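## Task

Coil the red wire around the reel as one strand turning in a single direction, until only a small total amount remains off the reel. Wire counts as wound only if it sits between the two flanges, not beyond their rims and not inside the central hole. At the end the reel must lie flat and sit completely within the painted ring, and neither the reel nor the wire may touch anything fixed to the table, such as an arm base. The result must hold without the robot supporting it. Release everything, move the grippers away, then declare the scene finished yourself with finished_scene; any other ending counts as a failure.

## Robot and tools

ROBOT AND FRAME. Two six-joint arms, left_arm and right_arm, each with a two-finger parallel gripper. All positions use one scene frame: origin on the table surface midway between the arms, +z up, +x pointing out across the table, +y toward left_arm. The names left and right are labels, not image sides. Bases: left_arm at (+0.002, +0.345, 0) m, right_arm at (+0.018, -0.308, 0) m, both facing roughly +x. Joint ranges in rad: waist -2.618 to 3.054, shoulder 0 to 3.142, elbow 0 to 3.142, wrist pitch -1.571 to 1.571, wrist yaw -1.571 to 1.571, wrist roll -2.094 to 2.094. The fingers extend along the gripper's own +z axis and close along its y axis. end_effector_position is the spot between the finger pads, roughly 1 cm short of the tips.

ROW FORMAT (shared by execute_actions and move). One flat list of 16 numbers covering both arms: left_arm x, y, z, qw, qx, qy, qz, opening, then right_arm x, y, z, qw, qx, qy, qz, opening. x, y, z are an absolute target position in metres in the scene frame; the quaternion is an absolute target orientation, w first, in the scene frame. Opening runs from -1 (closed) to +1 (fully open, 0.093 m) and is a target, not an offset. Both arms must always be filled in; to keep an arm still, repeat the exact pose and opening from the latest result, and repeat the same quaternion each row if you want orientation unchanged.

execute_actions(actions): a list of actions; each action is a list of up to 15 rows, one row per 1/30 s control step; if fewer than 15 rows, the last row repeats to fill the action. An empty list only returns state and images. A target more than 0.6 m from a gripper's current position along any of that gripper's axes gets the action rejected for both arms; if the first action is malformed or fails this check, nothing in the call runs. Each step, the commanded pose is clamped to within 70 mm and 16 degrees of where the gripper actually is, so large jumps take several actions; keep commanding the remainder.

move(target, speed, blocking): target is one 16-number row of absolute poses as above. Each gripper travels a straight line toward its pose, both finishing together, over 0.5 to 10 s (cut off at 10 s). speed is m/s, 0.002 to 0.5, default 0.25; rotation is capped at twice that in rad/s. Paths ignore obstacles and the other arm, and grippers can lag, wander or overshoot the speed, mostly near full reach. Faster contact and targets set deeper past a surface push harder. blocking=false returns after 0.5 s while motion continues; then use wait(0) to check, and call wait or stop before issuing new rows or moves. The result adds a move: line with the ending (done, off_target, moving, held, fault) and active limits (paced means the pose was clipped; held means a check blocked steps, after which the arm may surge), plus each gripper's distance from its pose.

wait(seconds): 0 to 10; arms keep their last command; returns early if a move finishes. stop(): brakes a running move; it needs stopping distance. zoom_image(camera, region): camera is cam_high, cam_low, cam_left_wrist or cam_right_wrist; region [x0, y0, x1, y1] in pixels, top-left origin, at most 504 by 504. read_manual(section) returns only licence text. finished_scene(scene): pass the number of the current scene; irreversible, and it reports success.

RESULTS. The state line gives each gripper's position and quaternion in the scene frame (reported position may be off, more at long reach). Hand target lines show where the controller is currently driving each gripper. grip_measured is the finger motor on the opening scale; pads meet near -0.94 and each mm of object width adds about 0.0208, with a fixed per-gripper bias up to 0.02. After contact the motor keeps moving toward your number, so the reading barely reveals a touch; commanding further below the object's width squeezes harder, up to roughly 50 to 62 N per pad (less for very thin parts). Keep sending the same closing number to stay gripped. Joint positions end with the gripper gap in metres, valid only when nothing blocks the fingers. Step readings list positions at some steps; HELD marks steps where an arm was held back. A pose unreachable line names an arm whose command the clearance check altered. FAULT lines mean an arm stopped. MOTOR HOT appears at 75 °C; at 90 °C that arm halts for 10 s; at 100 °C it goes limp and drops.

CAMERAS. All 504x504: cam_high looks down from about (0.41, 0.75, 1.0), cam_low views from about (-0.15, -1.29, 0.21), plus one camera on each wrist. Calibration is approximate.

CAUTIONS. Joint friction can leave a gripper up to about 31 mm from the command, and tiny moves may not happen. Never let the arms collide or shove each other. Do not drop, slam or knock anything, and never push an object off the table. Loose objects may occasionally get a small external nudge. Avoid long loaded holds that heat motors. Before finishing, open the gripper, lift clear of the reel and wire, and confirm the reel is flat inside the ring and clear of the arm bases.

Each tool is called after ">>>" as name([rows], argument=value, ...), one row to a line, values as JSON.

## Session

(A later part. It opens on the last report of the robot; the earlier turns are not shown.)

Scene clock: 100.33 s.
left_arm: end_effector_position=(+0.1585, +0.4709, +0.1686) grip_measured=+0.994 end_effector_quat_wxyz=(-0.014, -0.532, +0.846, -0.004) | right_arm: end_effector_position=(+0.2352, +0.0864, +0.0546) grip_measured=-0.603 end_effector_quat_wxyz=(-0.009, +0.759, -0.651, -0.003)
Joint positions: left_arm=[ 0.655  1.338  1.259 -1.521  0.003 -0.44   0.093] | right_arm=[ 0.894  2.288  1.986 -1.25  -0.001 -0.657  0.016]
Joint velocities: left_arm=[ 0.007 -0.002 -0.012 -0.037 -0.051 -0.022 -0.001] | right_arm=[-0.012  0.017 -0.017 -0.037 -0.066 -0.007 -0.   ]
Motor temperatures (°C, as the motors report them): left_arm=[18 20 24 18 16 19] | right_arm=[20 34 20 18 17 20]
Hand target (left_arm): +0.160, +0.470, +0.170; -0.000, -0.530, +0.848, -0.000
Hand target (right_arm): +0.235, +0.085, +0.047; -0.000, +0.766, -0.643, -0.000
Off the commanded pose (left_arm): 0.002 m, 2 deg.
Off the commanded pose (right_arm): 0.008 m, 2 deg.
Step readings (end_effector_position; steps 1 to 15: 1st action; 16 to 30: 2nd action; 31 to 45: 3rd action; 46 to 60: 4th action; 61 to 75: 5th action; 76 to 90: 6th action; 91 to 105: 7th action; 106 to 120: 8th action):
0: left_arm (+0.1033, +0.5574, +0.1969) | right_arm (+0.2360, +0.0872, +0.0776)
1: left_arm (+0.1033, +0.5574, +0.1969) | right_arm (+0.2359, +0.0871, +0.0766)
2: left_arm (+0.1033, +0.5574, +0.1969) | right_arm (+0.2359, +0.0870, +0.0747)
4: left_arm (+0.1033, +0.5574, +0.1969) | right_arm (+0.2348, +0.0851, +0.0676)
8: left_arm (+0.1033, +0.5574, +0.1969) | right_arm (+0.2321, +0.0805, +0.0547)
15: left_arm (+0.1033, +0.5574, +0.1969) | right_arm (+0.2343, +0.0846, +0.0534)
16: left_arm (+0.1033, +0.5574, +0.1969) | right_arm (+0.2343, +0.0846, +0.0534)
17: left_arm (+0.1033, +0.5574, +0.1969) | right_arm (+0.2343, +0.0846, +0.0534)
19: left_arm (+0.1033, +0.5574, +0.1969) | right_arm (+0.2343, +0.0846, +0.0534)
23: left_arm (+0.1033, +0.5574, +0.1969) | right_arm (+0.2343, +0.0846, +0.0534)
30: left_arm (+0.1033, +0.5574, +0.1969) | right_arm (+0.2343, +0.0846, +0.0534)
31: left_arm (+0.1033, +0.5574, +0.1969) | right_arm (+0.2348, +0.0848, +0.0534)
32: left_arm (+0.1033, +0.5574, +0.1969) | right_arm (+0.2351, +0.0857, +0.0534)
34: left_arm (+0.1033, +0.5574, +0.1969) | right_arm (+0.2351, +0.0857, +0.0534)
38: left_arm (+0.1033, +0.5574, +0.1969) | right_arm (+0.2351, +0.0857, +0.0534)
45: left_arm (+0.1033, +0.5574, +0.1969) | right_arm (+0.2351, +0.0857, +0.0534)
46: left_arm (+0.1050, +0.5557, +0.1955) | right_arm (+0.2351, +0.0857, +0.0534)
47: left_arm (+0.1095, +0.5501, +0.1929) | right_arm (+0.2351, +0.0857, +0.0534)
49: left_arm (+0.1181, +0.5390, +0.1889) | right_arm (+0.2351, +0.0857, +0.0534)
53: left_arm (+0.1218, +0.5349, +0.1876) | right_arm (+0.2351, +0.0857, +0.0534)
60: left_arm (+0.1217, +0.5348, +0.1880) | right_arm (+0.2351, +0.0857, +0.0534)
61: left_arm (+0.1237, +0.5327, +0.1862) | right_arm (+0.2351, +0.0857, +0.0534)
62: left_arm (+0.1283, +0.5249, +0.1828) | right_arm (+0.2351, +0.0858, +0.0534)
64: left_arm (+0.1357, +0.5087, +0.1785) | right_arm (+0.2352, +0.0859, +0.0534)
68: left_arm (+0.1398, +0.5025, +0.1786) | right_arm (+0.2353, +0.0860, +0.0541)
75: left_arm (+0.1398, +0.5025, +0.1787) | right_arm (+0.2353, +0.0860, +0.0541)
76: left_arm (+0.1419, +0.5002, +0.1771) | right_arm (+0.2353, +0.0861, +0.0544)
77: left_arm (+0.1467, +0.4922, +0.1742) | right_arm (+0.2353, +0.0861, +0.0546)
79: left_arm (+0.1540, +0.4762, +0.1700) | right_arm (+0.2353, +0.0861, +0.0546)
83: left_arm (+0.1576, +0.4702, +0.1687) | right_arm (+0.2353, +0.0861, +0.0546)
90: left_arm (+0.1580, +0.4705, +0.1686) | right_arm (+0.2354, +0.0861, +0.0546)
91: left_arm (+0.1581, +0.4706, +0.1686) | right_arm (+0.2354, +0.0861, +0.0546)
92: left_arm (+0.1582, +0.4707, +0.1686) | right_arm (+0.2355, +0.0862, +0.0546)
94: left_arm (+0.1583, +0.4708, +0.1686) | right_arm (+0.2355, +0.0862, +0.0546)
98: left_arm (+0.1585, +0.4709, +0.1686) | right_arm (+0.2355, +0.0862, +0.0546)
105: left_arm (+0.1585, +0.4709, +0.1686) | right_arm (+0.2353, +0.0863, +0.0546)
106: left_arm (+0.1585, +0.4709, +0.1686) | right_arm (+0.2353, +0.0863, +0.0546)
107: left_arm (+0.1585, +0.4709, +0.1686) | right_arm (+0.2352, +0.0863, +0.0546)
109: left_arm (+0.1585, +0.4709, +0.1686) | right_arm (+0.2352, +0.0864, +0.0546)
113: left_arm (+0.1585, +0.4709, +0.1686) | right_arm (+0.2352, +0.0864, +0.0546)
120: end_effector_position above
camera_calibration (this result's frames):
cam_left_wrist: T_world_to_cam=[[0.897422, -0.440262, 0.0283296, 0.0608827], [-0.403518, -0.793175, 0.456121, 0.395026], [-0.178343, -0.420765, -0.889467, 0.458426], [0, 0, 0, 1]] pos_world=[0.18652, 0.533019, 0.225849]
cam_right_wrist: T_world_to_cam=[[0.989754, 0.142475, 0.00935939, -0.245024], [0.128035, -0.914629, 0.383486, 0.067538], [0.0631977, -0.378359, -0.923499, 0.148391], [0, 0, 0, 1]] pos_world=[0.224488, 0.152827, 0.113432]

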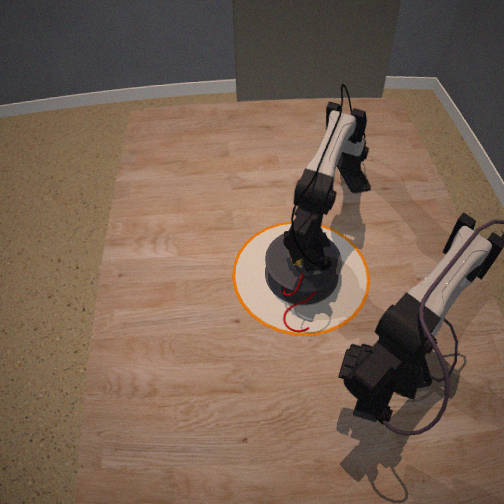

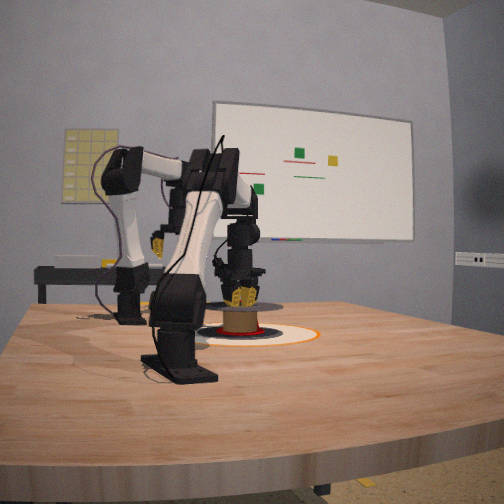

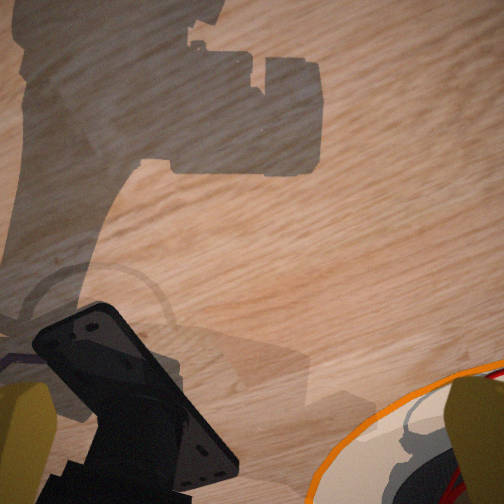

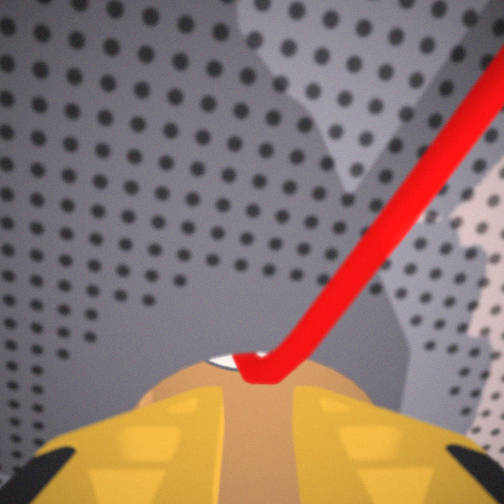

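>>> execute_actions([
  [[0.16,0.47,0.17,0,-0.53,0.848,0,1, 0.235,0.086,0.055,0,-0.766,0.6428,0,-0.85],[0.16,0.47,0.17,0,-0.53,0.848,0,1, 0.235,0.086,0.055,0,-0.766,0.6428,0,-0.85],[0.16,0.47,0.17,0,-0.53,0.848,0,1, 0.235,0.086,0.055,0,-0.766,0.6428,0,-0.85],[0.16,0.47,0.17,0,-0.53,0.848,0,1, 0.235,0.086,0.055,0,-0.766,0.6428,0,-0.85],[0.16,0.47,0.17,0,-0.53,0.848,0,1, 0.235,0.086,0.055,0,-0.766,0.6428,0,-0.85],[0.16,0.47,0.17,0,-0.53,0.848,0,1, 0.235,0.086,0.061,0,-0.766,0.6428,0,-0.85],[0.16,0.47,0.17,0,-0.53,0.848,0,1, 0.235,0.086,0.065,0,-0.766,0.6428,0,-0.85],[0.16,0.47,0.17,0,-0.53,0.848,0,1, 0.235,0.086,0.069,0,-0.766,0.6428,0,-0.85],[0.16,0.47,0.17,0,-0.53,0.848,0,1, 0.235,0.085,0.073,0,-0.766,0.6428,0,-0.85],[0.16,0.47,0.17,0,-0.53,0.848,0,1, 0.235,0.084,0.077,0,-0.766,0.6428,0,-0.85],[0.16,0.47,0.17,0,-0.53,0.848,0,1, 0.235,0.084,0.081,0,-0.766,0.6428,0,-0.85]],
  [[0.18,0.42,0.16,0,-0.6,0.8,0,0, 0.235,0.085,0.081,0,-0.3420,0.9397,0,-1]],
  [[0.21,0.37,0.15,0,-0.65,0.76,0,-0.4, 0.235,0.085,0.081,0,0,1,0,-1]],
  [[0.24,0.32,0.14,0,-0.7071,0.7071,0,-0.4, 0.235,0.085,0.078,0,0.4226,0.9063,0,-1]],
  [[0.27,0.27,0.13,0,-0.7071,0.7071,0,-0.4, 0.235,0.085,0.074,0,0.4226,0.9063,0,-1]],
])

Scene clock: 113.53 s.
left_arm: end_effector_position=(+0.2612, +0.2700, +0.1284) grip_measured=-0.398 end_effector_quat_wxyz=(+0.009, +0.701, -0.713, -0.007) | right_arm: end_effector_position=(+0.2365, +0.0888, +0.0792) grip_measured=-0.999 end_effector_quat_wxyz=(+0.000, +0.407, +0.913, +0.012)
Joint positions: left_arm=[-0.303  1.579  1.313 -1.325  0.008 -1.83   0.026] | right_arm=[ 0.894  2.294  2.094 -1.346 -0.001  1.906  0.   ]
Joint velocities: left_arm=[-0.032 -0.007  0.012  0.066  0.007 -0.095  0.   ] | right_arm=[-0.022  0.002  0.007 -0.007  0.007  0.154  0.   ]
Motor temperatures (°C, as the motors report them): left_arm=[18 21 23 18 16 19] | right_arm=[20 35 20 18 17 20]
Hand target (left_arm): +0.269, +0.270, +0.130; +0.001, +0.707, -0.707, -0.001
Hand target (right_arm): +0.235, +0.085, +0.074; -0.000, +0.422, +0.906, +0.000
Off the commanded pose (left_arm): 0.009 m, 2 deg.
Off the commanded pose (right_arm): 0.007 m, 2 deg.
Step readings (end_effector_position; steps 1 to 15: 1st action; 16 to 30: 2nd action; 31 to 45: 3rd action; 46 to 60: 4th action; 61 to 75: 5th action):
0: left_arm (+0.1585, +0.4709, +0.1686) | right_arm (+0.2352, +0.0864, +0.0546)
1: left_arm (+0.1585, +0.4709, +0.1686) | right_arm (+0.2354, +0.0867, +0.0559)
2: left_arm (+0.1585, +0.4709, +0.1686) | right_arm (+0.2355, +0.0869, +0.0561)
4: left_arm (+0.1585, +0.4709, +0.1686) | right_arm (+0.2353, +0.0866, +0.0565)
8: left_arm (+0.1585, +0.4709, +0.1686) | right_arm (+0.2353, +0.0866, +0.0614)
15: left_arm (+0.1585, +0.4709, +0.1686) | right_arm (+0.2371, +0.0898, +0.0792)
16: left_arm (+0.1609, +0.4670, +0.1670) | right_arm (+0.2369, +0.0895, +0.0793)
17: left_arm (+0.1656, +0.4555, +0.1640) | right_arm (+0.2369, +0.0895, +0.0793)
19: left_arm (+0.1717, +0.4324, +0.1598) | right_arm (+0.2369, +0.0895, +0.0793)
23: left_arm (+0.1768, +0.4198, +0.1591) | right_arm (+0.2369, +0.0895, +0.0793)
30: left_arm (+0.1780, +0.4192, +0.1590) | right_arm (+0.2367, +0.0891, +0.0792)
31: left_arm (+0.1806, +0.4150, +0.1585) | right_arm (+0.2367, +0.0891, +0.0792)
32: left_arm (+0.1864, +0.4025, +0.1577) | right_arm (+0.2367, +0.0891, +0.0792)
34: left_arm (+0.1961, +0.3796, +0.1571) | right_arm (+0.2367, +0.0891, +0.0792)
38: left_arm (+0.2021, +0.3680, +0.1563) | right_arm (+0.2367, +0.0891, +0.0792)
45: left_arm (+0.2041, +0.3690, +0.1550) | right_arm (+0.2365, +0.0888, +0.0792)
46: left_arm (+0.2056, +0.3645, +0.1539) | right_arm (+0.2365, +0.0888, +0.0792)
47: left_arm (+0.2094, +0.3524, +0.1520) | right_arm (+0.2365, +0.0888, +0.0792)
49: left_arm (+0.2175, +0.3301, +0.1455) | right_arm (+0.2365, +0.0888, +0.0792)
53: left_arm (+0.2270, +0.3201, +0.1371) | right_arm (+0.2365, +0.0888, +0.0792)
60: left_arm (+0.2300, +0.3206, +0.1387) | right_arm (+0.2365, +0.0888, +0.0792)
61: left_arm (+0.2316, +0.3167, +0.1388) | right_arm (+0.2365, +0.0888, +0.0792)
62: left_arm (+0.2367, +0.3050, +0.1393) | right_arm (+0.2365, +0.0888, +0.0792)
64: left_arm (+0.2493, +0.2813, +0.1360) | right_arm (+0.2365, +0.0888, +0.0792)
68: left_arm (+0.2597, +0.2704, +0.1275) | right_arm (+0.2365, +0.0888, +0.0792)
75: end_effector_position above
camera_calibration (this result's frames):
cam_left_wrist: T_world_to_cam=[[0.999577, -0.0246794, 0.0154081, -0.255795], [-0.0289211, -0.900555, 0.433778, 0.229383], [0.00317048, -0.43404, -0.900888, 0.31405], [0, 0, 0, 1]] pos_world=[0.261325, 0.33657, 0.187364]
cam_right_wrist: T_world_to_cam=[[-0.750178, -0.6608, -0.0239884, 0.238582], [-0.610984, 0.67884, 0.407278, 0.0915318], [-0.252845, 0.320187, -0.912989, 0.183866], [0, 0, 0, 1]] pos_world=[0.281393, 0.0366483, 0.136312]

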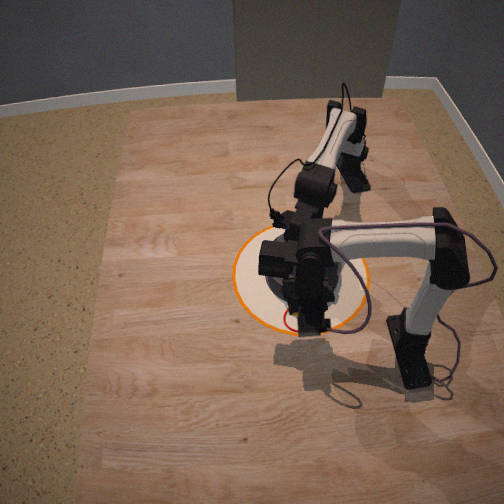

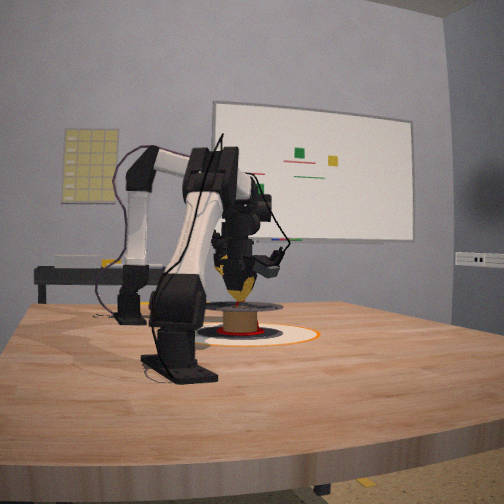

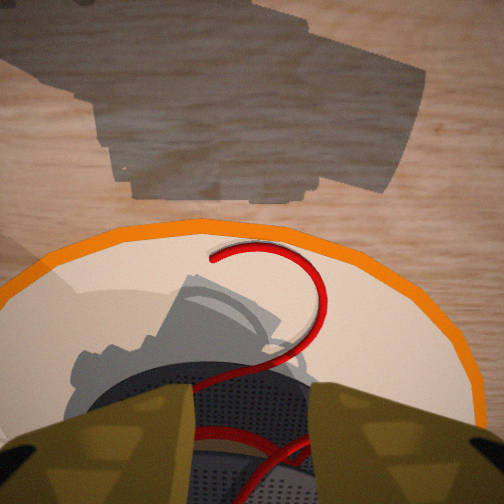

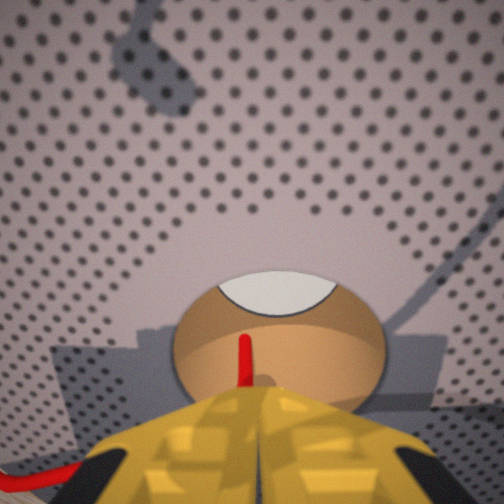

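>>> move(target=[0.302,0.216,0.04,0,-0.7071,0.7071,0,-0.4, 0.235,0.085,0.074,0,0.4226,0.9063,0,-1], speed=0.12)

Scene clock: 116.03 s.
left_arm: end_effector_position=(+0.3013, +0.2164, +0.0479) grip_measured=-0.398 end_effector_quat_wxyz=(+0.003, +0.707, -0.707, +0.004) | right_arm: end_effector_position=(+0.2365, +0.0888, +0.0792) grip_measured=-0.999 end_effector_quat_wxyz=(+0.000, +0.420, +0.907, +0.012)
Joint positions: left_arm=[-0.428  1.818  1.258 -1.005  0.008 -1.972  0.026] | right_arm=[ 0.894  2.294  2.094 -1.346 -0.001  1.934  0.   ]
Joint velocities: left_arm=[ 0.002  0.002  0.012 -0.066  0.066 -0.022 -0.   ] | right_arm=[-0.002 -0.007  0.012 -0.037 -0.022 -0.007  0.   ]
Motor temperatures (°C, as the motors report them): left_arm=[18 21 23 18 16 19] | right_arm=[20 35 20 18 17 20]
Hand target (left_arm): +0.301, +0.216, +0.041; +0.000, +0.707, -0.707, -0.000
Hand target (right_arm): +0.235, +0.085, +0.074; -0.000, +0.423, +0.906, +0.000
Off the commanded pose (left_arm): 0.008 m, 1 deg.
Off the commanded pose (right_arm): 0.007 m, 1 deg.
move: done
camera_calibration (this result's frames):
cam_left_wrist: T_world_to_cam=[[0.999183, -0.00846374, 0.0395132, -0.300517], [-0.0249937, -0.897789, 0.439716, 0.215229], [0.0317529, -0.440344, -0.897267, 0.210691], [0, 0, 0, 1]] pos_world=[0.298961, 0.283463, 0.106281]
cam_right_wrist: T_world_to_cam=[[-0.768784, -0.639069, -0.0237019, 0.24103], [-0.591062, 0.695906, 0.407872, 0.0852571], [-0.244164, 0.327575, -0.912731, 0.181136], [0, 0, 0, 1]] pos_world=[0.279919, 0.0353684, 0.136267]

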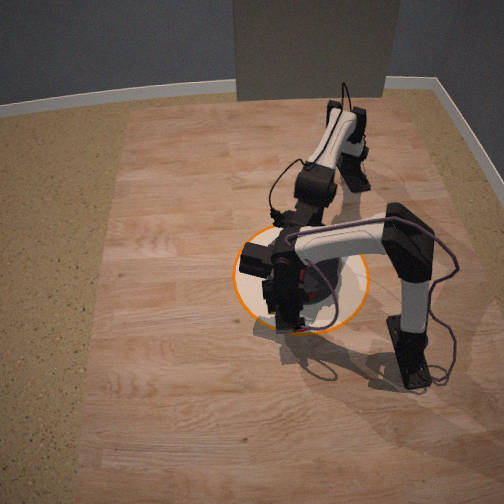

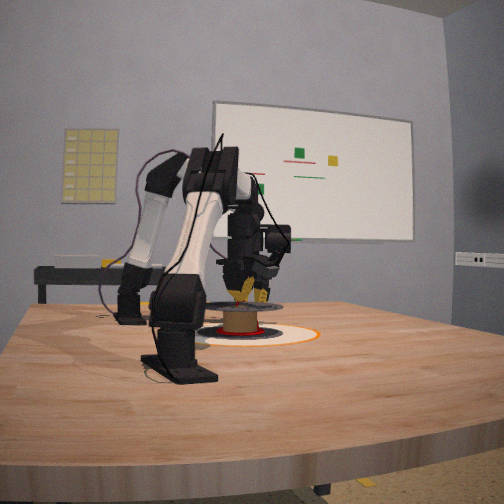

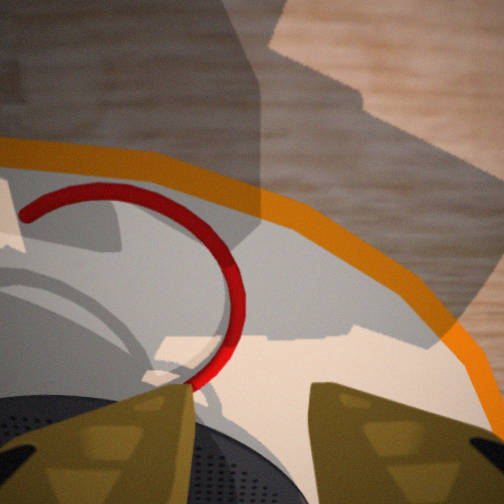

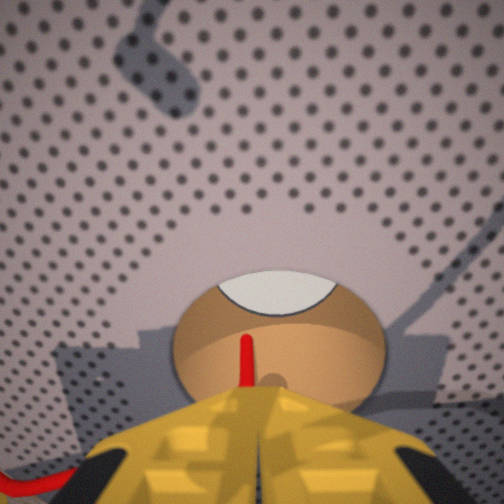

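>>> move(target=[0.302,0.216,0.010,0,-0.7071,0.7071,0,-0.4, 0.235,0.085,0.074,0,0.4226,0.9063,0,-1], speed=0.04)

Scene clock: 118.40 s.
left_arm: end_effector_position=(+0.3037, +0.2154, +0.0189) grip_measured=-0.398 end_effector_quat_wxyz=(+0.002, +0.708, -0.707, +0.007) | right_arm: end_effector_position=(+0.2365, +0.0888, +0.0792) grip_measured=-0.999 end_effector_quat_wxyz=(+0.000, +0.420, +0.907, +0.012)
Joint positions: left_arm=[-0.428  1.861  1.191 -0.888  0.008 -1.973  0.026] | right_arm=[ 0.894  2.294  2.094 -1.346 -0.001  1.935  0.   ]
Joint velocities: left_arm=[ 0.007 -0.002 -0.007  0.081  0.007  0.051 -0.   ] | right_arm=[-0.012 -0.012 -0.007  0.007 -0.051  0.081  0.   ]
Motor temperatures (°C, as the motors report them): left_arm=[18 21 23 18 16 19] | right_arm=[20 35 20 18 17 20]
Hand target (left_arm): +0.302, +0.216, +0.010; +0.000, +0.707, -0.707, -0.000
Hand target (right_arm): +0.235, +0.085, +0.074; -0.000, +0.423, +0.906, +0.000
Off the commanded pose (left_arm): 0.009 m, 1 deg.
Off the commanded pose (right_arm): 0.007 m, 1 deg.
move: done
camera_calibration (this result's frames):
cam_left_wrist: T_world_to_cam=[[0.998923, -0.00720596, 0.0458383, -0.302138], [-0.0267486, -0.896636, 0.441961, 0.227321], [0.0379155, -0.442711, -0.895863, 0.182815], [0, 0, 0, 1]] pos_world=[0.300962, 0.282581, 0.0771598]
cam_right_wrist: T_world_to_cam=[[-0.769028, -0.638775, -0.023698, 0.241062], [-0.590793, 0.69613, 0.40788, 0.085173], [-0.244047, 0.327672, -0.912728, 0.181099], [0, 0, 0, 1]] pos_world=[0.2799, 0.0353516, 0.136267]

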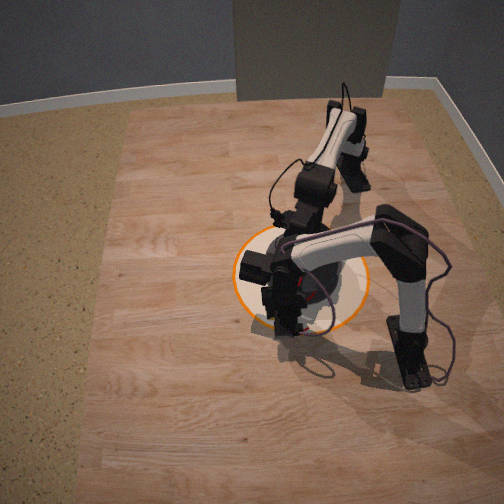

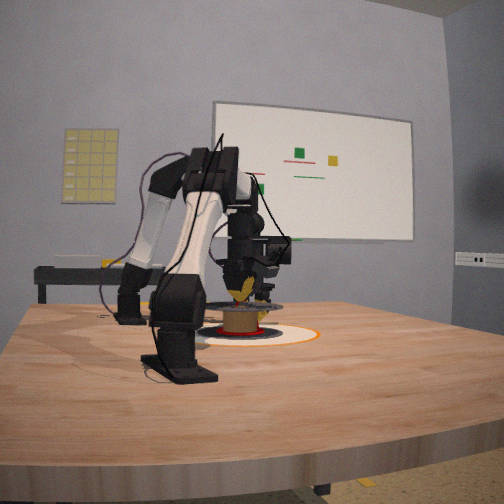

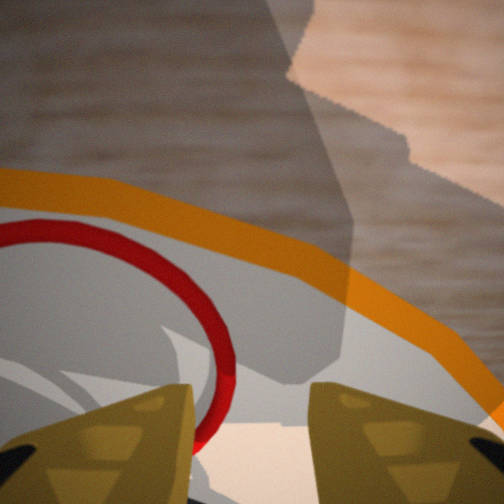

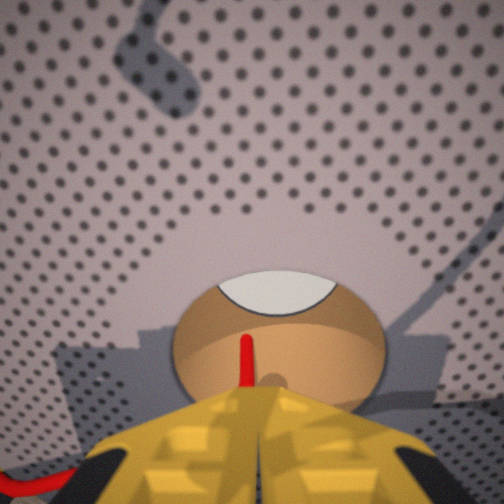

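>>> move(target=[0.303,0.216,0.003,0,-0.7071,0.7071,0,-0.4, 0.235,0.085,0.074,0,0.4226,0.9063,0,-1], speed=0.02)

Scene clock: 120.40 s.
left_arm: end_effector_position=(+0.3047, +0.2150, +0.0119) grip_measured=-0.398 end_effector_quat_wxyz=(+0.002, +0.708, -0.707, +0.007) | right_arm: end_effector_position=(+0.2365, +0.0888, +0.0792) grip_measured=-0.999 end_effector_quat_wxyz=(+0.000, +0.420, +0.907, +0.012)
Joint positions: left_arm=[-0.428  1.877  1.181 -0.863  0.008 -1.973  0.026] | right_arm=[ 0.894  2.294  2.094 -1.346 -0.001  1.935  0.   ]
Joint velocities: left_arm=[-0.012 -0.002  0.002 -0.051 -0.066 -0.022 -0.001] | right_arm=[-0.007 -0.012  0.002 -0.007 -0.022 -0.007  0.   ]
Motor temperatures (°C, as the motors report them): left_arm=[18 21 23 18 16 19] | right_arm=[20 36 20 18 17 20]
Hand target (left_arm): +0.303, +0.216, +0.003; +0.000, +0.707, -0.707, -0.000
Hand target (right_arm): +0.235, +0.085, +0.074; -0.000, +0.423, +0.906, +0.000
Off the commanded pose (left_arm): 0.009 m, 1 deg.
Off the commanded pose (right_arm): 0.007 m, 1 deg.
move: done
camera_calibration (this result's frames):
cam_left_wrist: T_world_to_cam=[[0.998939, -0.00721275, 0.0454863, -0.302736], [-0.0265934, -0.896701, 0.441836, 0.230064], [0.0376008, -0.442577, -0.895942, 0.176396], [0, 0, 0, 1]] pos_world=[0.3019, 0.282184, 0.0701605]
cam_right_wrist: T_world_to_cam=[[-0.769028, -0.638775, -0.023698, 0.241062], [-0.590793, 0.69613, 0.40788, 0.085173], [-0.244047, 0.327672, -0.912728, 0.181099], [0, 0, 0, 1]] pos_world=[0.2799, 0.0353516, 0.136267]

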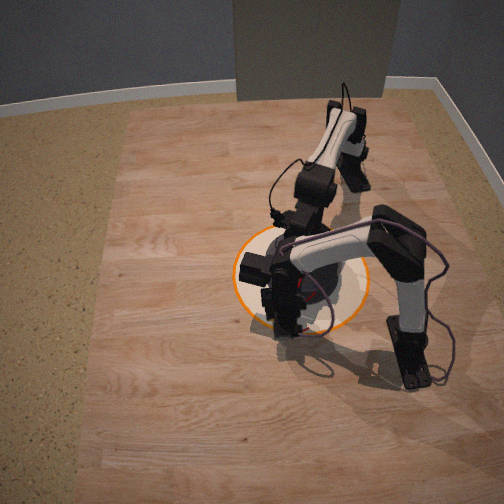

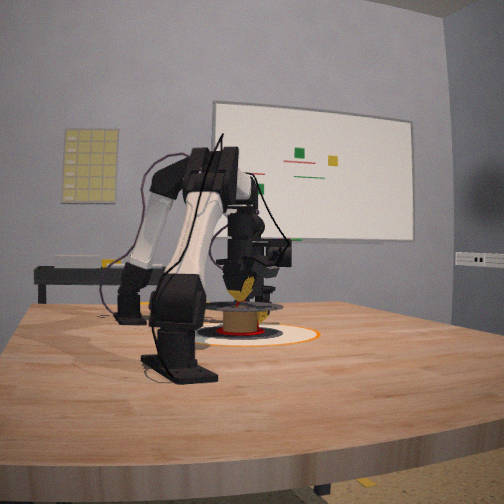

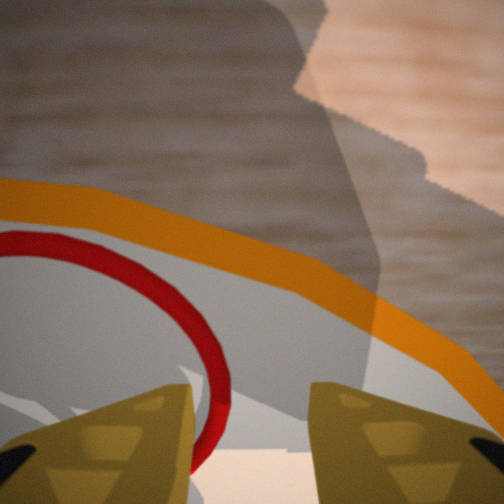

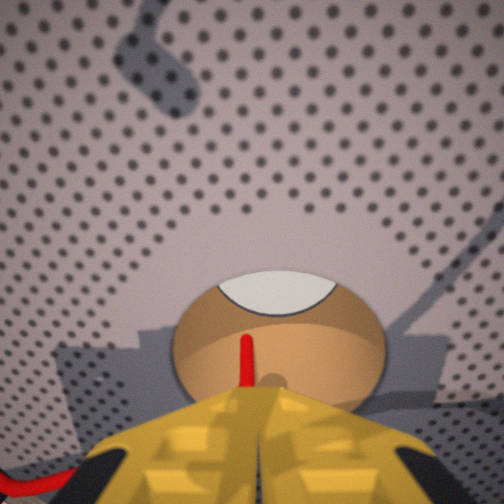

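>>> execute_actions([
  [[0.303,0.216,0.003,0,-0.7071,0.7071,0,-0.74, 0.235,0.085,0.062,0,0.4226,0.9063,0,-1],[0.303,0.216,0.003,0,-0.7071,0.7071,0,-0.74, 0.235,0.085,0.058,0,0.4226,0.9063,0,-1],[0.303,0.216,0.003,0,-0.7071,0.7071,0,-0.74, 0.235,0.085,0.054,0,0.4226,0.9063,0,-1],[0.303,0.216,0.003,0,-0.7071,0.7071,0,-0.74, 0.235,0.085,0.051,0,0.4226,0.9063,0,-1],[0.303,0.216,0.003,0,-0.7071,0.7071,0,-0.74, 0.235,0.085,0.048,0,0.4226,0.9063,0,-1],[0.303,0.216,0.003,0,-0.7071,0.7071,0,-0.74, 0.235,0.085,0.045,0,0.4226,0.9063,0,-1],[0.303,0.216,0.003,0,-0.7071,0.7071,0,-0.74, 0.235,0.085,0.042,0,0.4226,0.9063,0,-1],[0.303,0.216,0.003,0,-0.7071,0.7071,0,-0.74, 0.235,0.085,0.040,0,0.4226,0.9063,0,-1]],
  [[0.303,0.216,0.003,0,-0.7071,0.7071,0,-0.74, 0.235,0.085,0.040,0,0.4226,0.9063,0,-1]],
  [[0.303,0.216,0.003,0,-0.7071,0.7071,0,-0.74, 0.235,0.085,0.046,0,0.4226,0.9063,0,-0.6]],
])

Scene clock: 123.13 s.
left_arm: end_effector_position=(+0.3045, +0.2151, +0.0119) grip_measured=-0.738 end_effector_quat_wxyz=(+0.002, +0.708, -0.707, +0.007) | right_arm: end_effector_position=(+0.2352, +0.0863, +0.0519) grip_measured=-0.615 end_effector_quat_wxyz=(+0.000, +0.421, +0.907, +0.008)
Joint positions: left_arm=[-0.428  1.877  1.181 -0.864  0.008 -1.973  0.01 ] | right_arm=[ 0.894  2.292  1.982 -1.244 -0.001  1.936  0.016]
Joint velocities: left_arm=[-0.002 -0.017 -0.012 -0.081 -0.007  0.051 -0.001] | right_arm=[-0.002 -0.007  0.017 -0.095 -0.066  0.037  0.   ]
Motor temperatures (°C, as the motors report them): left_arm=[18 21 23 18 16 19] | right_arm=[20 36 20 18 17 20]
Hand target (left_arm): +0.303, +0.216, +0.003; +0.000, +0.707, -0.707, -0.000
Hand target (right_arm): +0.235, +0.085, +0.046; -0.000, +0.423, +0.906, +0.000
Off the commanded pose (left_arm): 0.009 m, 1 deg.
Off the commanded pose (right_arm): 0.006 m, 1 deg.
Step readings (end_effector_position; steps 1 to 15: 1st action; 16 to 30: 2nd action; 31 to 45: 3rd action):
0: left_arm (+0.3047, +0.2150, +0.0119) | right_arm (+0.2365, +0.0888, +0.0792)
1: left_arm (+0.3047, +0.2150, +0.0119) | right_arm (+0.2364, +0.0885, +0.0777)
2: left_arm (+0.3045, +0.2151, +0.0119) | right_arm (+0.2361, +0.0881, +0.0753)
4: left_arm (+0.3045, +0.2151, +0.0119) | right_arm (+0.2346, +0.0853, +0.0671)
8: left_arm (+0.3045, +0.2151, +0.0119) | right_arm (+0.2318, +0.0802, +0.0536)
15: left_arm (+0.3045, +0.2151, +0.0119) | right_arm (+0.2341, +0.0844, +0.0514)
16: left_arm (+0.3045, +0.2151, +0.0119) | right_arm (+0.2342, +0.0847, +0.0514)
17: left_arm (+0.3045, +0.2151, +0.0119) | right_arm (+0.2344, +0.0850, +0.0514)
19: left_arm (+0.3045, +0.2151, +0.0119) | right_arm (+0.2347, +0.0856, +0.0514)
23: left_arm (+0.3045, +0.2151, +0.0119) | right_arm (+0.2352, +0.0865, +0.0514)
30: left_arm (+0.3045, +0.2151, +0.0119) | right_arm (+0.2353, +0.0866, +0.0514)
31: left_arm (+0.3045, +0.2151, +0.0119) | right_arm (+0.2352, +0.0865, +0.0514)
32: left_arm (+0.3045, +0.2151, +0.0119) | right_arm (+0.2351, +0.0863, +0.0514)
34: left_arm (+0.3045, +0.2151, +0.0119) | right_arm (+0.2352, +0.0863, +0.0519)
38: left_arm (+0.3045, +0.2151, +0.0119) | right_arm (+0.2352, +0.0863, +0.0519)
45: end_effector_position above
camera_calibration (this result's frames):
cam_left_wrist: T_world_to_cam=[[0.998971, -0.00722618, 0.0447823, -0.302563], [-0.0262831, -0.896833, 0.441588, 0.230062], [0.0369713, -0.442311, -0.8961, 0.176569], [0, 0, 0, 1]] pos_world=[0.301771, 0.282239, 0.0701802]
cam_right_wrist: T_world_to_cam=[[-0.770078, -0.637739, -0.0163722, 0.23761], [-0.588277, 0.699956, 0.40496, 0.0965168], [-0.246799, 0.321482, -0.914188, 0.157904], [0, 0, 0, 1]] pos_world=[0.278727, 0.0332123, 0.109159]

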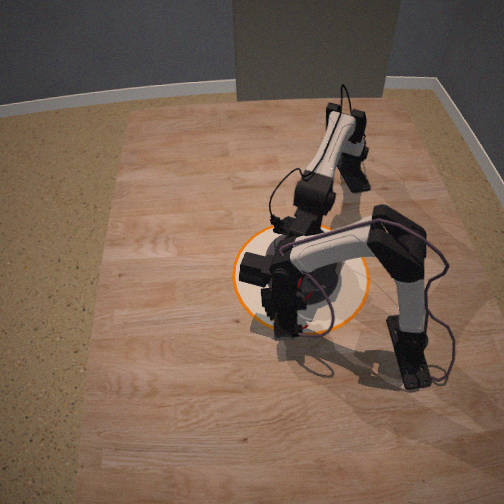

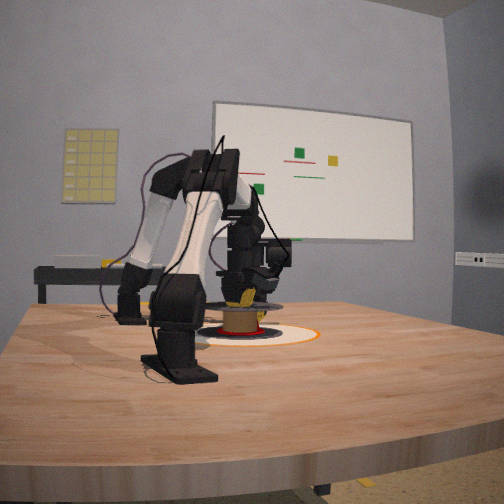

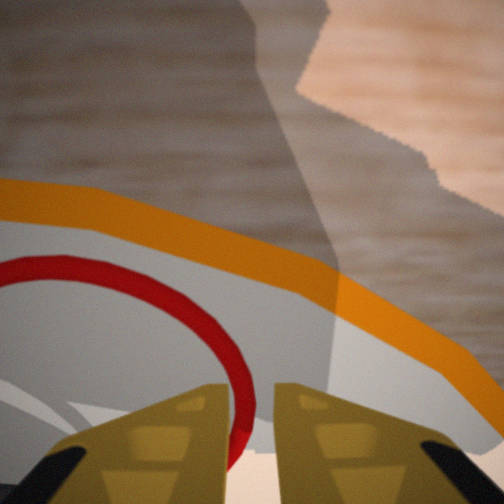

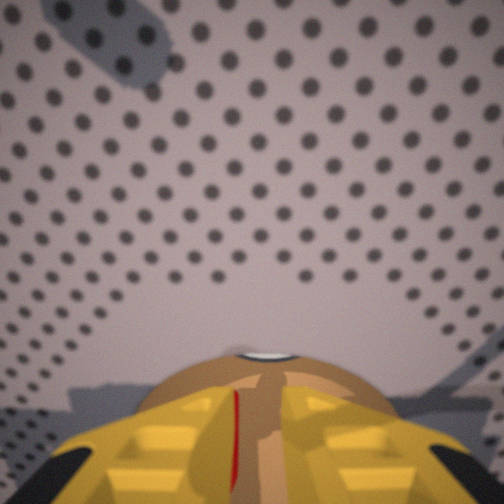

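>>> execute_actions([
  [[0.303,0.216,0.003,0,-0.7071,0.7071,0,-0.74, 0.235,0.085,0.047,0,0.1305,0.9914,0,-0.6]],
  [[0.303,0.216,0.003,0,-0.7071,0.7071,0,-0.74, 0.235,0.085,0.047,0,-0.1736,0.9848,0,-0.6]],
  [[0.303,0.216,0.003,0,-0.7071,0.7071,0,-0.74, 0.235,0.085,0.047,0,-0.2588,0.9659,0,-0.6]],
])

Scene clock: 125.33 s.
left_arm: end_effector_position=(+0.3045, +0.2151, +0.0119) grip_measured=-0.738 end_effector_quat_wxyz=(+0.002, +0.708, -0.707, +0.007) | right_arm: end_effector_position=(+0.2354, +0.0865, +0.0535) grip_measured=-0.607 end_effector_quat_wxyz=(+0.007, -0.244, +0.970, +0.008)
Joint positions: left_arm=[-0.428  1.877  1.181 -0.864  0.008 -1.973  0.01 ] | right_arm=[ 0.894  2.288  1.982 -1.244 -0.001  0.575  0.016]
Joint velocities: left_arm=[-0.007  0.002 -0.027 -0.007 -0.037  0.007 -0.   ] | right_arm=[-0.022  0.002  0.007 -0.022  0.022 -0.081  0.   ]
Motor temperatures (°C, as the motors report them): left_arm=[18 22 23 18 16 19] | right_arm=[20 36 20 18 17 20]
Hand target (left_arm): +0.303, +0.216, +0.003; +0.000, +0.707, -0.707, -0.000
Hand target (right_arm): +0.235, +0.085, +0.047; +0.000, -0.258, +0.966, +0.000
Off the commanded pose (left_arm): 0.009 m, 1 deg.
Off the commanded pose (right_arm): 0.007 m, 2 deg.
Step readings (end_effector_position; steps 1 to 15: 1st action; 16 to 30: 2nd action; 31 to 45: 3rd action):
0: left_arm (+0.3045, +0.2151, +0.0119) | right_arm (+0.2352, +0.0863, +0.0519)
1: left_arm (+0.3045, +0.2151, +0.0119) | right_arm (+0.2353, +0.0863, +0.0521)
2: left_arm (+0.3045, +0.2151, +0.0119) | right_arm (+0.2353, +0.0864, +0.0524)
4: left_arm (+0.3045, +0.2151, +0.0119) | right_arm (+0.2353, +0.0864, +0.0526)
8: left_arm (+0.3045, +0.2151, +0.0119) | right_arm (+0.2353, +0.0864, +0.0526)
15: left_arm (+0.3045, +0.2151, +0.0119) | right_arm (+0.2353, +0.0864, +0.0526)
16: left_arm (+0.3045, +0.2151, +0.0119) | right_arm (+0.2353, +0.0864, +0.0529)
17: left_arm (+0.3045, +0.2151, +0.0119) | right_arm (+0.2354, +0.0865, +0.0532)
19: left_arm (+0.3045, +0.2151, +0.0119) | right_arm (+0.2354, +0.0865, +0.0535)
23: left_arm (+0.3045, +0.2151, +0.0119) | right_arm (+0.2354, +0.0865, +0.0535)
30: left_arm (+0.3045, +0.2151, +0.0119) | right_arm (+0.2354, +0.0865, +0.0535)
31: left_arm (+0.3045, +0.2151, +0.0119) | right_arm (+0.2354, +0.0865, +0.0535)
32: left_arm (+0.3045, +0.2151, +0.0119) | right_arm (+0.2354, +0.0865, +0.0535)
34: left_arm (+0.3045, +0.2151, +0.0119) | right_arm (+0.2354, +0.0865, +0.0535)
38: left_arm (+0.3045, +0.2151, +0.0119) | right_arm (+0.2354, +0.0865, +0.0535)
45: end_effector_position above
camera_calibration (this result's frames):
cam_left_wrist: T_world_to_cam=[[0.998971, -0.00722618, 0.0447823, -0.302563], [-0.0262831, -0.896833, 0.441588, 0.230062], [0.0369713, -0.442311, -0.8961, 0.176569], [0, 0, 0, 1]] pos_world=[0.301771, 0.282239, 0.0701802]
cam_right_wrist: T_world_to_cam=[[0.464329, -0.885566, -0.0130619, -0.0314362], [-0.815753, -0.433374, 0.383058, 0.248582], [-0.344884, -0.16721, -0.923632, 0.225256], [0, 0, 0, 1]] pos_world=[0.295065, 0.117555, 0.112422]

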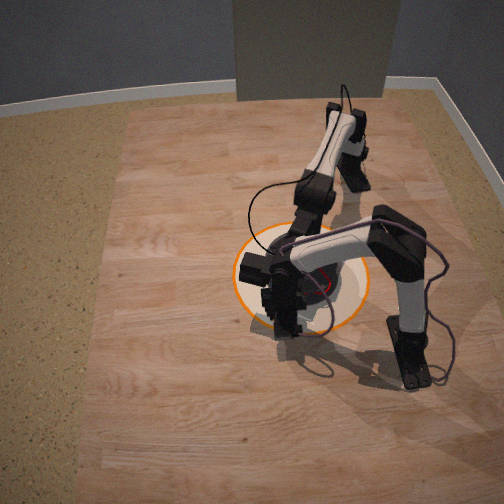

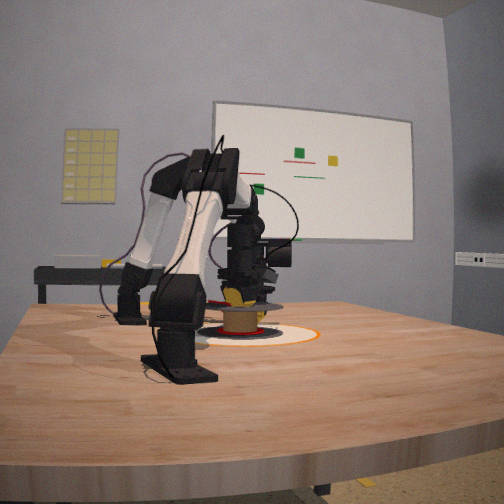

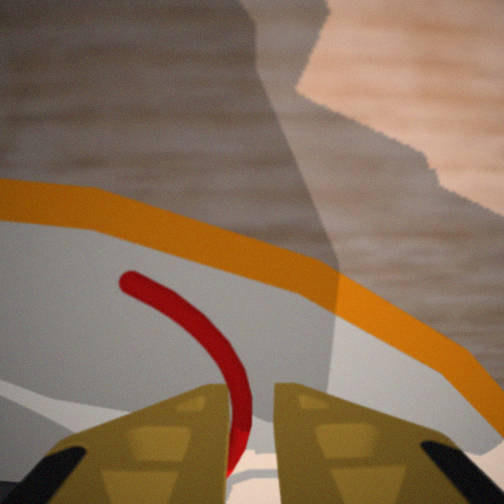

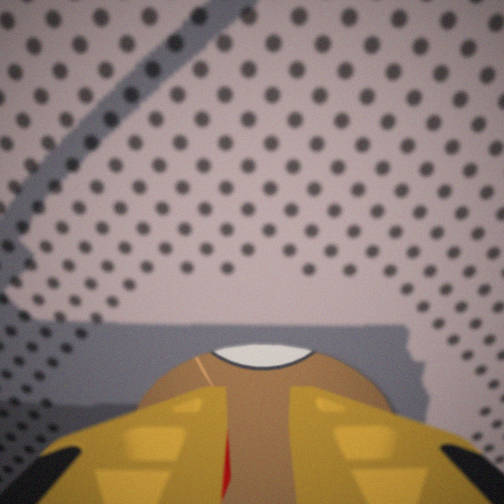

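>>> execute_actions([
  [[0.303,0.216,0.003,0,-0.7071,0.7071,0,-0.74, 0.235,0.086,0.054,0,-0.2588,0.9659,0,-0.76],[0.303,0.216,0.003,0,-0.7071,0.7071,0,-0.74, 0.235,0.086,0.054,0,-0.2588,0.9659,0,-0.76],[0.303,0.216,0.003,0,-0.7071,0.7071,0,-0.74, 0.235,0.086,0.054,0,-0.2588,0.9659,0,-0.76],[0.303,0.216,0.003,0,-0.7071,0.7071,0,-0.74, 0.235,0.086,0.054,0,-0.2588,0.9659,0,-0.76],[0.303,0.216,0.003,0,-0.7071,0.7071,0,-0.74, 0.235,0.086,0.054,0,-0.2588,0.9659,0,-0.76],[0.303,0.216,0.003,0,-0.7071,0.7071,0,-0.74, 0.235,0.086,0.060,0,-0.2588,0.9659,0,-0.76],[0.303,0.216,0.003,0,-0.7071,0.7071,0,-0.74, 0.235,0.086,0.064,0,-0.2588,0.9659,0,-0.76],[0.303,0.216,0.003,0,-0.7071,0.7071,0,-0.74, 0.235,0.086,0.068,0,-0.2588,0.9659,0,-0.76],[0.303,0.216,0.003,0,-0.7071,0.7071,0,-0.74, 0.235,0.085,0.072,0,-0.2588,0.9659,0,-0.76],[0.303,0.216,0.003,0,-0.7071,0.7071,0,-0.74, 0.235,0.084,0.076,0,-0.2588,0.9659,0,-0.76],[0.303,0.216,0.003,0,-0.7071,0.7071,0,-0.74, 0.235,0.084,0.08,0,-0.2588,0.9659,0,-0.76]],
  [[0.303,0.216,0.003,0,-0.7071,0.7071,0,-0.74, 0.235,0.085,0.078,0,0.0872,0.9962,0,-0.9]],
  [[0.303,0.216,0.003,0,-0.7071,0.7071,0,-0.74, 0.235,0.085,0.076,0,0.4226,0.9063,0,-1]],
  [[0.303,0.216,0.003,0,-0.7071,0.7071,0,-0.74, 0.235,0.085,0.072,0,0.4226,0.9063,0,-1]],
])

Scene clock: 130.17 s.
left_arm: end_effector_position=(+0.3045, +0.2151, +0.0119) grip_measured=-0.738 end_effector_quat_wxyz=(+0.002, +0.708, -0.707, +0.007) | right_arm: end_effector_position=(+0.2359, +0.0875, +0.0784) grip_measured=-0.999 end_effector_quat_wxyz=(+0.000, +0.418, +0.908, +0.010)
Joint positions: left_arm=[-0.428  1.877  1.181 -0.864  0.008 -1.973  0.01 ] | right_arm=[ 0.894  2.293  2.09  -1.348 -0.001  1.931  0.   ]
Joint velocities: left_arm=[-0.007 -0.007  0.007 -0.066  0.022  0.007 -0.   ] | right_arm=[-0.007  0.007 -0.002 -0.007 -0.022 -0.022  0.   ]
Motor temperatures (°C, as the motors report them): left_arm=[18 22 23 19 16 19] | right_arm=[20 36 21 18 17 20]
Hand target (left_arm): +0.303, +0.216, +0.003; +0.000, +0.707, -0.707, -0.000
Hand target (right_arm): +0.235, +0.085, +0.072; -0.000, +0.423, +0.906, -0.000
Off the commanded pose (left_arm): 0.009 m, 1 deg.
Off the commanded pose (right_arm): 0.007 m, 1 deg.
Step readings (end_effector_position; steps 1 to 15: 1st action; 16 to 30: 2nd action; 31 to 45: 3rd action; 46 to 60: 4th action):
0: left_arm (+0.3045, +0.2151, +0.0119) | right_arm (+0.2354, +0.0866, +0.0540)
1: left_arm (+0.3045, +0.2151, +0.0119) | right_arm (+0.2358, +0.0873, +0.0555)
2: left_arm (+0.3045, +0.2151, +0.0119) | right_arm (+0.2361, +0.0878, +0.0560)
4: left_arm (+0.3045, +0.2151, +0.0119) | right_arm (+0.2360, +0.0876, +0.0567)
8: left_arm (+0.3045, +0.2151, +0.0119) | right_arm (+0.2357, +0.0870, +0.0608)
15: left_arm (+0.3045, +0.2151, +0.0119) | right_arm (+0.2372, +0.0897, +0.0783)
16: left_arm (+0.3045, +0.2151, +0.0119) | right_arm (+0.2371, +0.0897, +0.0784)
17: left_arm (+0.3045, +0.2151, +0.0119) | right_arm (+0.2371, +0.0897, +0.0784)
19: left_arm (+0.3045, +0.2151, +0.0119) | right_arm (+0.2371, +0.0897, +0.0784)
23: left_arm (+0.3045, +0.2151, +0.0119) | right_arm (+0.2370, +0.0896, +0.0784)
30: left_arm (+0.3045, +0.2151, +0.0119) | right_arm (+0.2359, +0.0875, +0.0784)
31: left_arm (+0.3045, +0.2151, +0.0119) | right_arm (+0.2359, +0.0875, +0.0784)
32: left_arm (+0.3045, +0.2151, +0.0119) | right_arm (+0.2359, +0.0875, +0.0784)
34: left_arm (+0.3045, +0.2151, +0.0119) | right_arm (+0.2359, +0.0875, +0.0784)
38: left_arm (+0.3045, +0.2151, +0.0119) | right_arm (+0.2359, +0.0875, +0.0784)
45: left_arm (+0.3045, +0.2151, +0.0119) | right_arm (+0.2359, +0.0875, +0.0784)
46: left_arm (+0.3045, +0.2151, +0.0119) | right_arm (+0.2359, +0.0875, +0.0784)
47: left_arm (+0.3045, +0.2151, +0.0119) | right_arm (+0.2359, +0.0875, +0.0784)
49: left_arm (+0.3045, +0.2151, +0.0119) | right_arm (+0.2359, +0.0875, +0.0784)
53: left_arm (+0.3045, +0.2151, +0.0119) | right_arm (+0.2359, +0.0875, +0.0784)
60: end_effector_position above
camera_calibration (this result's frames):
cam_left_wrist: T_world_to_cam=[[0.998971, -0.00722618, 0.0447823, -0.302563], [-0.0262831, -0.896833, 0.441588, 0.230062], [0.0369713, -0.442311, -0.8961, 0.176569], [0, 0, 0, 1]] pos_world=[0.301771, 0.282239, 0.0701802]
cam_right_wrist: T_world_to_cam=[[-0.766396, -0.6421, -0.018546, 0.238935], [-0.592755, 0.695782, 0.405622, 0.0867357], [-0.247546, 0.32186, -0.913853, 0.182015], [0, 0, 0, 1]] pos_world=[0.279589, 0.0344873, 0.135585]

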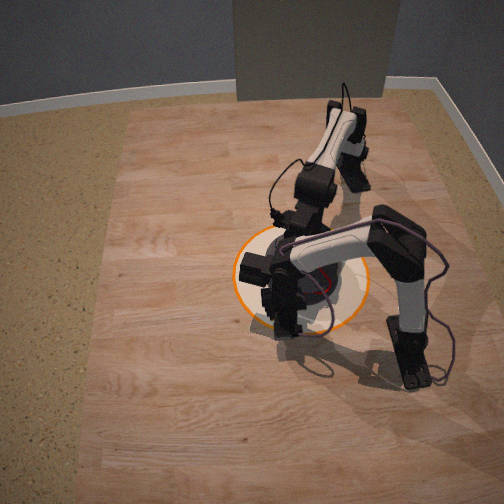

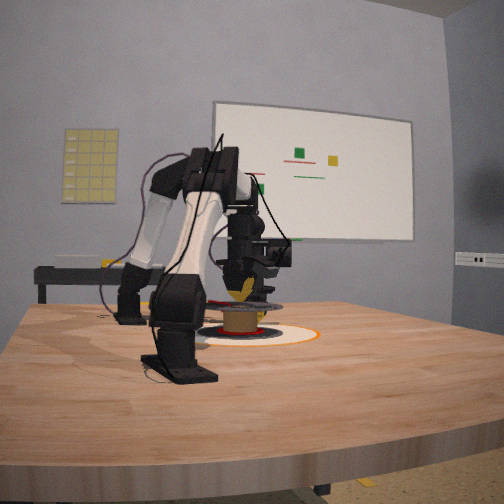

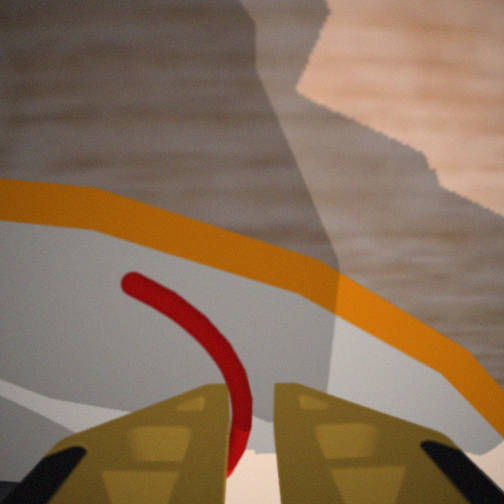

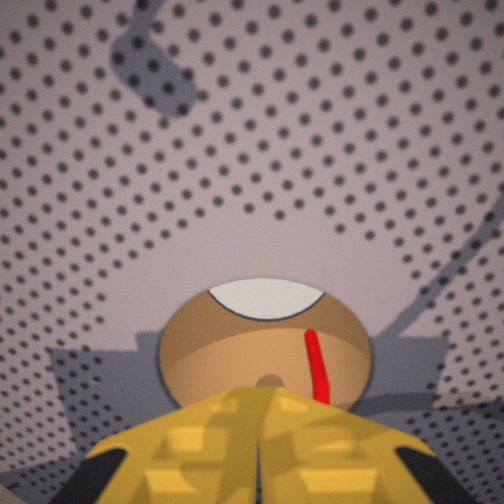

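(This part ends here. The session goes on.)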